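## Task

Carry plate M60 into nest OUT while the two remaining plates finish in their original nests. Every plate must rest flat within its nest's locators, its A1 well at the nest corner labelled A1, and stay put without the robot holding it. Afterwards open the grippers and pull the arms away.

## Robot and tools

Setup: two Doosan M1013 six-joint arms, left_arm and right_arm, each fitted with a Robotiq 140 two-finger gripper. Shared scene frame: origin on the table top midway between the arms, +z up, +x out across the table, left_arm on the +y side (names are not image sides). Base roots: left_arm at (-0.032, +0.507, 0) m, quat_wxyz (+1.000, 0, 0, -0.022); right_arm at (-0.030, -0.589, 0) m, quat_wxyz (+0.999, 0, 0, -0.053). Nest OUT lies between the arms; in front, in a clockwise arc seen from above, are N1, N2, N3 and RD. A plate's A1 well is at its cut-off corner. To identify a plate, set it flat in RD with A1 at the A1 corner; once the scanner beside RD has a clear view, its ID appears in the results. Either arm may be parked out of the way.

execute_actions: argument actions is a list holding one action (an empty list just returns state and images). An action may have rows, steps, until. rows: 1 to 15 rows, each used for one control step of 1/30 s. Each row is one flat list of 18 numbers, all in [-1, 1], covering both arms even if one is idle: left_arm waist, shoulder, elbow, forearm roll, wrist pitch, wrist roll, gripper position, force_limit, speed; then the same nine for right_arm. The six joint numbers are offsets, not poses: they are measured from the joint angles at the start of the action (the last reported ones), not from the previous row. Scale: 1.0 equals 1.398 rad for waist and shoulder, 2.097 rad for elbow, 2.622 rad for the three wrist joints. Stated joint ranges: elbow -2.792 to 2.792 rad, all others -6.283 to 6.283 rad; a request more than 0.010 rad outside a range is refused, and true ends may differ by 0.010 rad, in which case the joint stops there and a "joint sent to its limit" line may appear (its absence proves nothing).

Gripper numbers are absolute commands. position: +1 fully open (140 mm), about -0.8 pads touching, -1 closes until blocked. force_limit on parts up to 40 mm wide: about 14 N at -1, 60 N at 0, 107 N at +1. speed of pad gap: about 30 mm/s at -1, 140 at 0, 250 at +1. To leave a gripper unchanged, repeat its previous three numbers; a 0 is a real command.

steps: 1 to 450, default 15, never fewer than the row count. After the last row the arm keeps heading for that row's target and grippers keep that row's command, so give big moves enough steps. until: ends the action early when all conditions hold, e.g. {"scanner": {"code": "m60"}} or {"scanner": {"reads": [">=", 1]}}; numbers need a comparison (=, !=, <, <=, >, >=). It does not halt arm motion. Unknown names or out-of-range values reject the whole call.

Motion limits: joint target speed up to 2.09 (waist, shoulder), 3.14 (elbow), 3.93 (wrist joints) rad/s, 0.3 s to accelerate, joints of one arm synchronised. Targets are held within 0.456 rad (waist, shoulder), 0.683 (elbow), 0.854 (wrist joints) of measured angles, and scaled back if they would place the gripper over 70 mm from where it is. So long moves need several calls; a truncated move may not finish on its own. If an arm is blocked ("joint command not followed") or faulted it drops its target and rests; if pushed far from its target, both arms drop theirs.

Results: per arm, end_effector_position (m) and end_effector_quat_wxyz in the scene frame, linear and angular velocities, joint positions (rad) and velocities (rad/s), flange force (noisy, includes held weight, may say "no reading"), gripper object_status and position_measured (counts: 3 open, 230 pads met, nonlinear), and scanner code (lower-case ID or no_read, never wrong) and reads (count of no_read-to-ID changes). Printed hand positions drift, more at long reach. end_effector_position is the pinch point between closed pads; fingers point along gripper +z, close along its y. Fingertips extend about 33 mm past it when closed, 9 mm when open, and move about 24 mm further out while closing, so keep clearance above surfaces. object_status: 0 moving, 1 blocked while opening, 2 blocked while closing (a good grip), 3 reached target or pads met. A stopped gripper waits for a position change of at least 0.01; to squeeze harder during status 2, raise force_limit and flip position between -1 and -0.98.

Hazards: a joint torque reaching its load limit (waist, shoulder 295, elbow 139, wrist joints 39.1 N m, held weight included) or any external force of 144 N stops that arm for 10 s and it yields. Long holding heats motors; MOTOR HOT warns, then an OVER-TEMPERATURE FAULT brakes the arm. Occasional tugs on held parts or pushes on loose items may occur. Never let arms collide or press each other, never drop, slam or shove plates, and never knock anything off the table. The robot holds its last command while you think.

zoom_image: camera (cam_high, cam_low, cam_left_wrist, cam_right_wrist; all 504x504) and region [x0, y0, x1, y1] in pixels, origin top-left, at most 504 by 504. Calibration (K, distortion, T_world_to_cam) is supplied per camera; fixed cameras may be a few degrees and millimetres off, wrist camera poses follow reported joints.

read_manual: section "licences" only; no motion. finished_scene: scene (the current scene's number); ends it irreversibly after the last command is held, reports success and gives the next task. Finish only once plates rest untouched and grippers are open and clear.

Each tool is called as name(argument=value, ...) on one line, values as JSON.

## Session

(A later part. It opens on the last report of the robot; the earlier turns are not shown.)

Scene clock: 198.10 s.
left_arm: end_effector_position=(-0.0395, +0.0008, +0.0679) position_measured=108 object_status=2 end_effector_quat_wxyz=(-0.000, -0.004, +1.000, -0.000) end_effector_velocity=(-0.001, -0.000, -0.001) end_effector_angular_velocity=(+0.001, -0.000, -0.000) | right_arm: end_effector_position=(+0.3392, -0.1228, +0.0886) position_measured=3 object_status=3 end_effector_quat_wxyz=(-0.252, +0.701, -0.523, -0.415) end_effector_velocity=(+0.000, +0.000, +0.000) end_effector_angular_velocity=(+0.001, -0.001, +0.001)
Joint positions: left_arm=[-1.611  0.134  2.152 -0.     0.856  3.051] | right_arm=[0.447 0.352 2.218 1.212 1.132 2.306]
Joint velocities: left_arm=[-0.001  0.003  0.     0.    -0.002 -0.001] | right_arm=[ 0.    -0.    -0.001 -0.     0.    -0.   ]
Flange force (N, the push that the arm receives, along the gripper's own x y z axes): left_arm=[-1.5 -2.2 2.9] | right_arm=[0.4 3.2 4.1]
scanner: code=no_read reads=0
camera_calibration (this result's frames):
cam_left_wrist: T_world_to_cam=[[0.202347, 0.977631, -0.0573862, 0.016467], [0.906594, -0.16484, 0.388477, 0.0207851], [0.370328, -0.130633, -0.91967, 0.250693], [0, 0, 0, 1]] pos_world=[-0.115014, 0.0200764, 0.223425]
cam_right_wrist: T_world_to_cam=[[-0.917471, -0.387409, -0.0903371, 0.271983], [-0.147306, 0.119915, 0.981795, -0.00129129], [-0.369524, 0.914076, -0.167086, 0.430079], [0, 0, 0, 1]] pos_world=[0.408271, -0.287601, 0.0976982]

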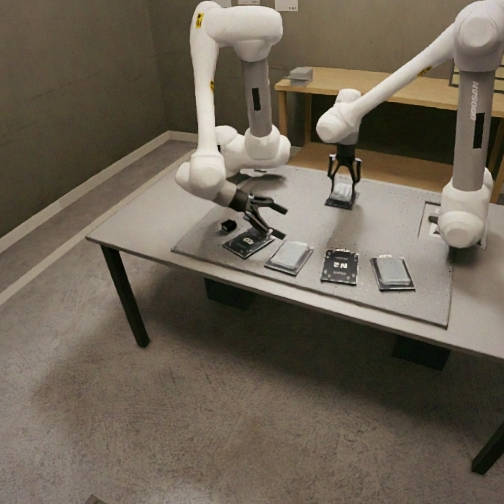

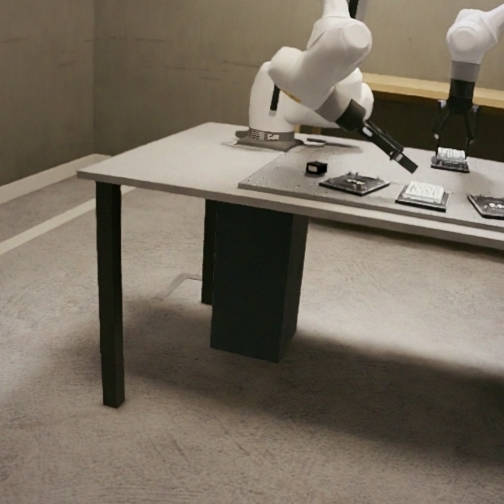

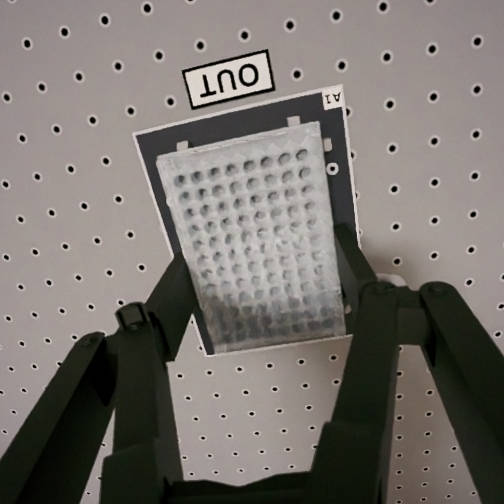

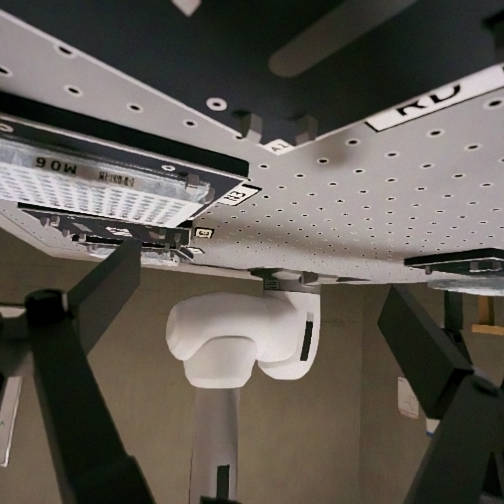

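execute_actions(actions=[{"rows": [[0.00315,0.00027,-0.00021,0,0.00003,0.00168,-0.98,0.2,-0.5, 0,0,0,0,0,0,1,0,0],[0.00315,0.00027,-0.00021,0,0.00003,0.00168,-0.98,0.2,-0.5, 0,0,0,0,0,0,1,0,0],[0.00315,0.00027,-0.00021,0,0.00003,0.00168,-0.98,0.2,-0.5, 0,0,0,0,0,0,1,0,0],[0.00315,0.00027,-0.00021,0,0.00003,0.00168,-0.98,0.2,-0.5, 0,0,0,0,0,0,1,0,0],[0.00315,0.00165,0.00038,0,-0.00118,0.00168,-0.98,0.2,-0.5, 0,0,0,0,0,0,1,0,0],[0.00315,0.00302,0.00097,0,-0.00238,0.00168,-0.98,0.2,-0.5, 0,0,0,0,0,0,1,0,0],[0.00315,0.0044,0.00156,0,-0.00359,0.00168,-0.98,0.2,-0.5, 0,0,0,0,0,0,1,0,0],[0.00315,0.00578,0.00215,0,-0.0048,0.00168,-0.98,0.2,-0.5, 0,0,0,0,0,0,1,0,0],[0.00315,0.00716,0.00275,0,-0.006,0.00168,-0.98,0.2,-0.5, 0,0,0,0,0,0,1,0,0],[0.00315,0.00853,0.00334,0,-0.00721,0.00168,-0.98,0.2,-0.5, 0,0,0,0,0,0,1,0,0],[0.00315,0.00991,0.00393,0,-0.00842,0.00168,-0.98,0.2,-0.5, 0,0,0,0,0,0,1,0,0],[0.00315,0.01129,0.00452,0,-0.00963,0.00168,-0.98,0.2,-0.5, 0,0,0,0,0,0,1,0,0],[0.00315,0.01266,0.00511,0,-0.01083,0.00168,-0.98,0.2,-0.5, 0,0,0,0,0,0,1,0,0],[0.00315,0.01404,0.0057,0,-0.01204,0.00168,-0.98,0.2,-0.5, 0,0,0,0,0,0,1,0,0]], "steps": 22}])

zoom_image(camera="cam_left_wrist", region=[110, 70, 390, 370])

Scene clock: 221.70 s.
left_arm: end_effector_position=(-0.0373, +0.0005, +0.0533) position_measured=108 object_status=2 end_effector_quat_wxyz=(-0.000, -0.004, +1.000, -0.000) end_effector_velocity=(+0.001, -0.001, -0.001) end_effector_angular_velocity=(-0.002, +0.000, -0.001) | right_arm: end_effector_position=(+0.3392, -0.1228, +0.0886) position_measured=3 object_status=3 end_effector_quat_wxyz=(-0.252, +0.701, -0.523, -0.415) end_effector_velocity=(-0.000, +0.000, +0.001) end_effector_angular_velocity=(+0.000, -0.002, +0.001)
Joint positions: left_arm=[-1.606  0.153  2.164 -0.     0.825  3.055] | right_arm=[0.447 0.352 2.218 1.212 1.132 2.306]
Joint velocities: left_arm=[ 0.002  0.002  0.001  0.    -0.005  0.002] | right_arm=[ 0.    -0.002  0.    -0.    -0.    -0.   ]
Flange force (N, the push that the arm receives, along the gripper's own x y z axes): left_arm=[-2.1 5.2 -14.9] | right_arm=[1.4 3.2 4.1]
scanner: code=no_read reads=0
camera_calibration (this result's frames):
cam_left_wrist: T_world_to_cam=[[0.202336, 0.977634, -0.0573683, 0.0154682], [0.906594, -0.164837, 0.38848, 0.0244361], [0.370335, -0.130613, -0.91967, 0.236335], [0, 0, 0, 1]] pos_world=[-0.112806, 0.0197741, 0.208744]
cam_right_wrist: T_world_to_cam=[[-0.917471, -0.387409, -0.0903372, 0.271983], [-0.147306, 0.119915, 0.981795, -0.00129127], [-0.369524, 0.914076, -0.167086, 0.430079], [0, 0, 0, 1]] pos_world=[0.408271, -0.287601, 0.0976982]

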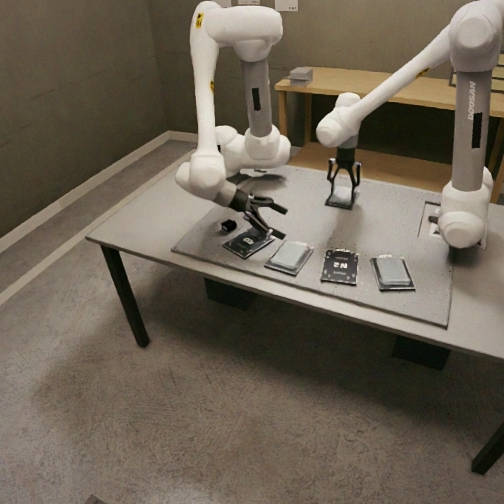

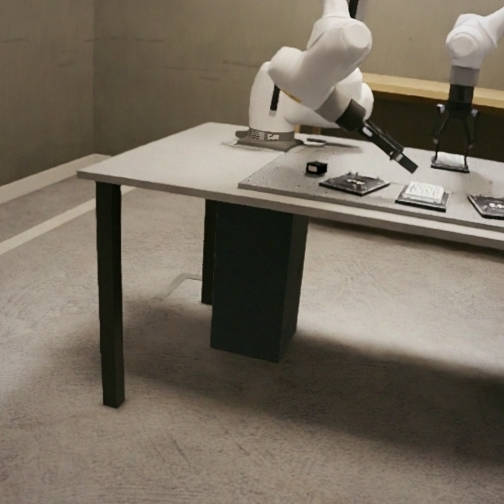

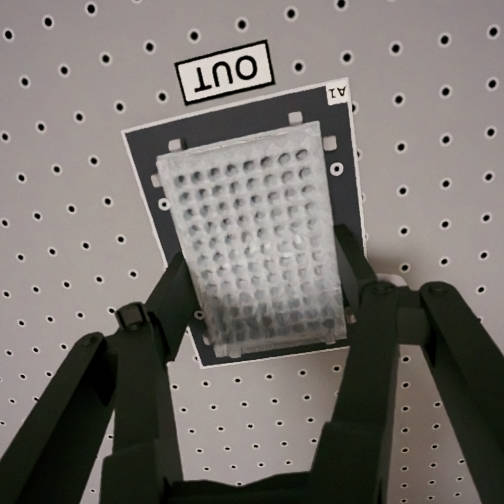

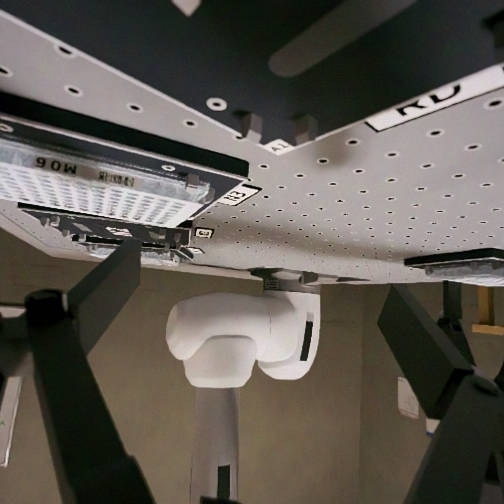

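Region (110, 70, 390, 370) of cam_left_wrist's 504x504 image, scaled by 1.680, with more detail than that image has; it fills the left 470 columns of this view, and the rest is white.

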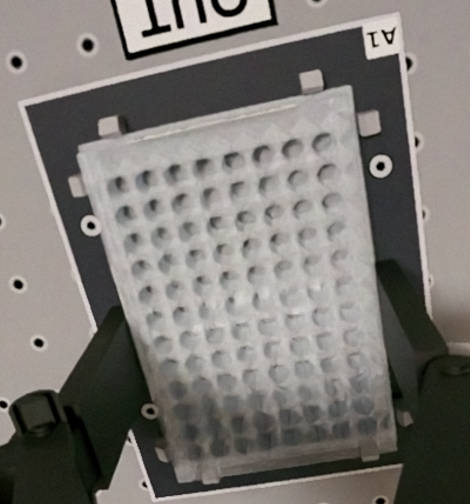

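execute_actions(actions=[{"rows": [[0,0,0,0,0,0,0.5,0.2,0, 0,-0.1,0,0,0,0,1,0,0],[0,0,0,0,0,0,0.5,0.2,0, 0,-0.1,0,0,0,0,1,0,0],[0,0,0,0,0,0,0.5,0.2,0, 0,-0.1,0,0,0,0,1,0,0],[0,0,0,0,0,0,0.5,0.2,0, 0,-0.1,0,0,0,0,1,0,0],[0,0,0,0,0,0,0.5,0.2,0, 0,-0.1,0,0,0,0,1,0,0],[0,0,0,0,0,0,0.5,0.2,0, 0,-0.1,0,0,0,0,1,0,0],[0,0,0,0,0,0,0.5,0.2,0, 0,-0.1,0,0,0,0,1,0,0],[0,-0.075,-0.0305,0,0.0645,0,0.5,0.2,0, 0,-0.1,0,0,0,0,1,0,0]], "steps": 26}])

zoom_image(camera="cam_left_wrist", region=[140, 70, 392, 322])

Scene clock: 226.93 s.
left_arm: end_effector_position=(-0.0368, +0.0073, +0.1341) position_measured=66 object_status=3 end_effector_quat_wxyz=(-0.000, -0.004, +1.000, +0.000) end_effector_velocity=(-0.000, -0.000, +0.001) end_effector_angular_velocity=(-0.001, +0.001, +0.001) | right_arm: end_effector_position=(+0.3429, -0.1214, +0.1594) position_measured=3 object_status=3 end_effector_quat_wxyz=(-0.302, +0.721, -0.495, -0.380) end_effector_velocity=(-0.000, +0.000, -0.001) end_effector_angular_velocity=(-0.001, +0.000, +0.001)
Joint positions: left_arm=[-1.606  0.048  2.1   -0.     0.994  3.055] | right_arm=[0.447 0.212 2.218 1.212 1.132 2.306]
Joint velocities: left_arm=[-0.    -0.001 -0.001 -0.001  0.    -0.001] | right_arm=[ 0.001  0.001 -0.    -0.    -0.    -0.   ]
Flange force (N, the push that the arm receives, along the gripper's own x y z axes): left_arm=[-0.8 -2.8 1.0] | right_arm=[2.3 2.1 4.8]
scanner: code=no_read reads=0
camera_calibration (this result's frames):
cam_left_wrist: T_world_to_cam=[[0.202396, 0.97764, -0.0570567, 0.0132939], [0.906583, -0.165016, 0.388429, -0.00631686], [0.370328, -0.130343, -0.919711, 0.311366], [0, 0, 0, 1]] pos_world=[-0.112272, 0.0265455, 0.289579]
cam_right_wrist: T_world_to_cam=[[-0.896475, -0.379922, -0.228019, 0.298016], [-0.275351, 0.0744878, 0.958454, -0.0283035], [-0.347153, 0.922015, -0.171388, 0.436037], [0, 0, 0, 1]] pos_world=[0.410742, -0.286701, 0.169812]

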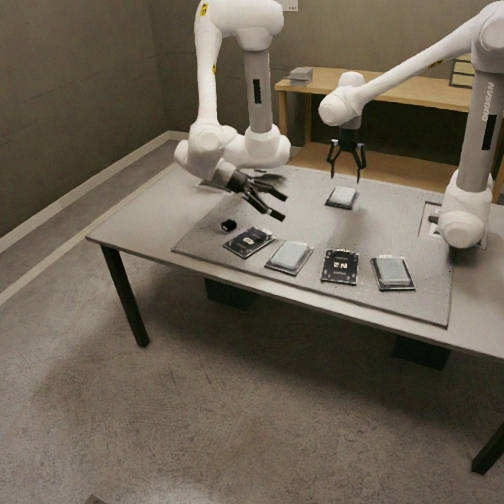

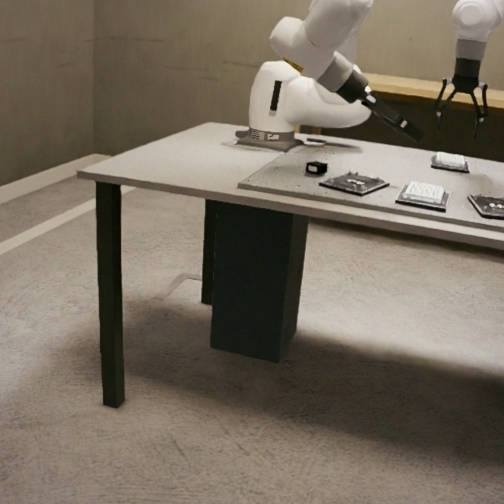

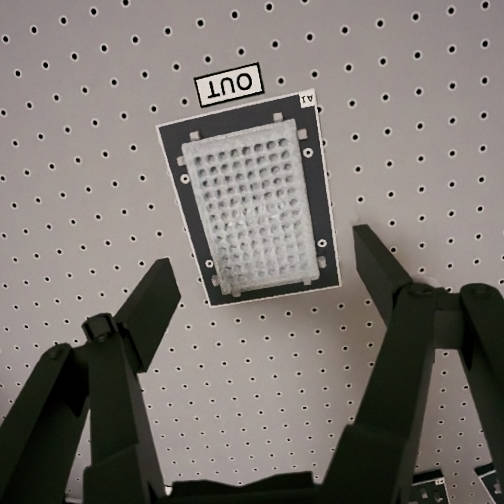

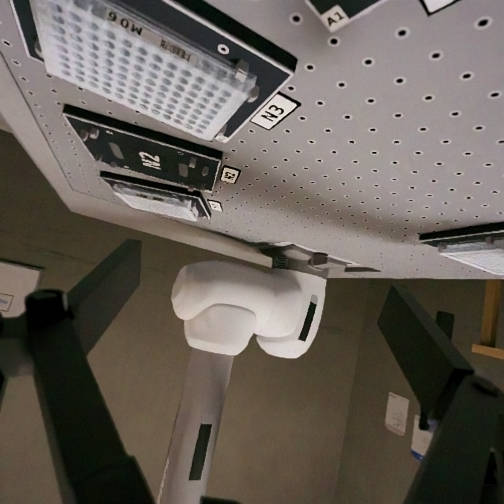

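Region (140, 70, 392, 322) of cam_left_wrist's 504x504 image, scaled by 2.000, with more detail than that image has.

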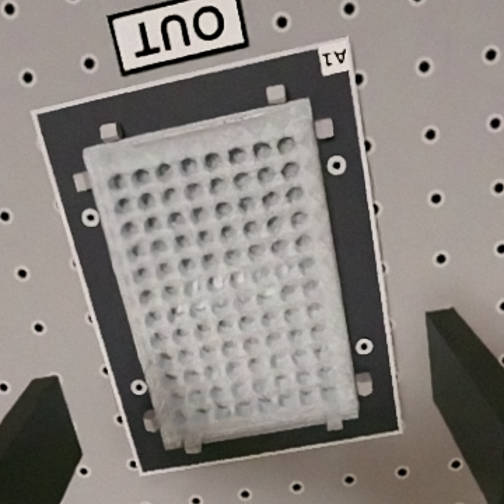

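Let me double-check N1's label before finishing.

zoom_image(camera="cam_right_wrist", region=[95, 165, 225, 230])

Region (95, 165, 225, 230) of cam_right_wrist's 504x504 image, scaled by 3.877, with more detail than that image has.

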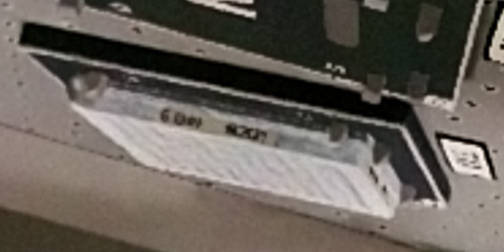

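finished_scene(scene=1)

The scene is finished: the task was done.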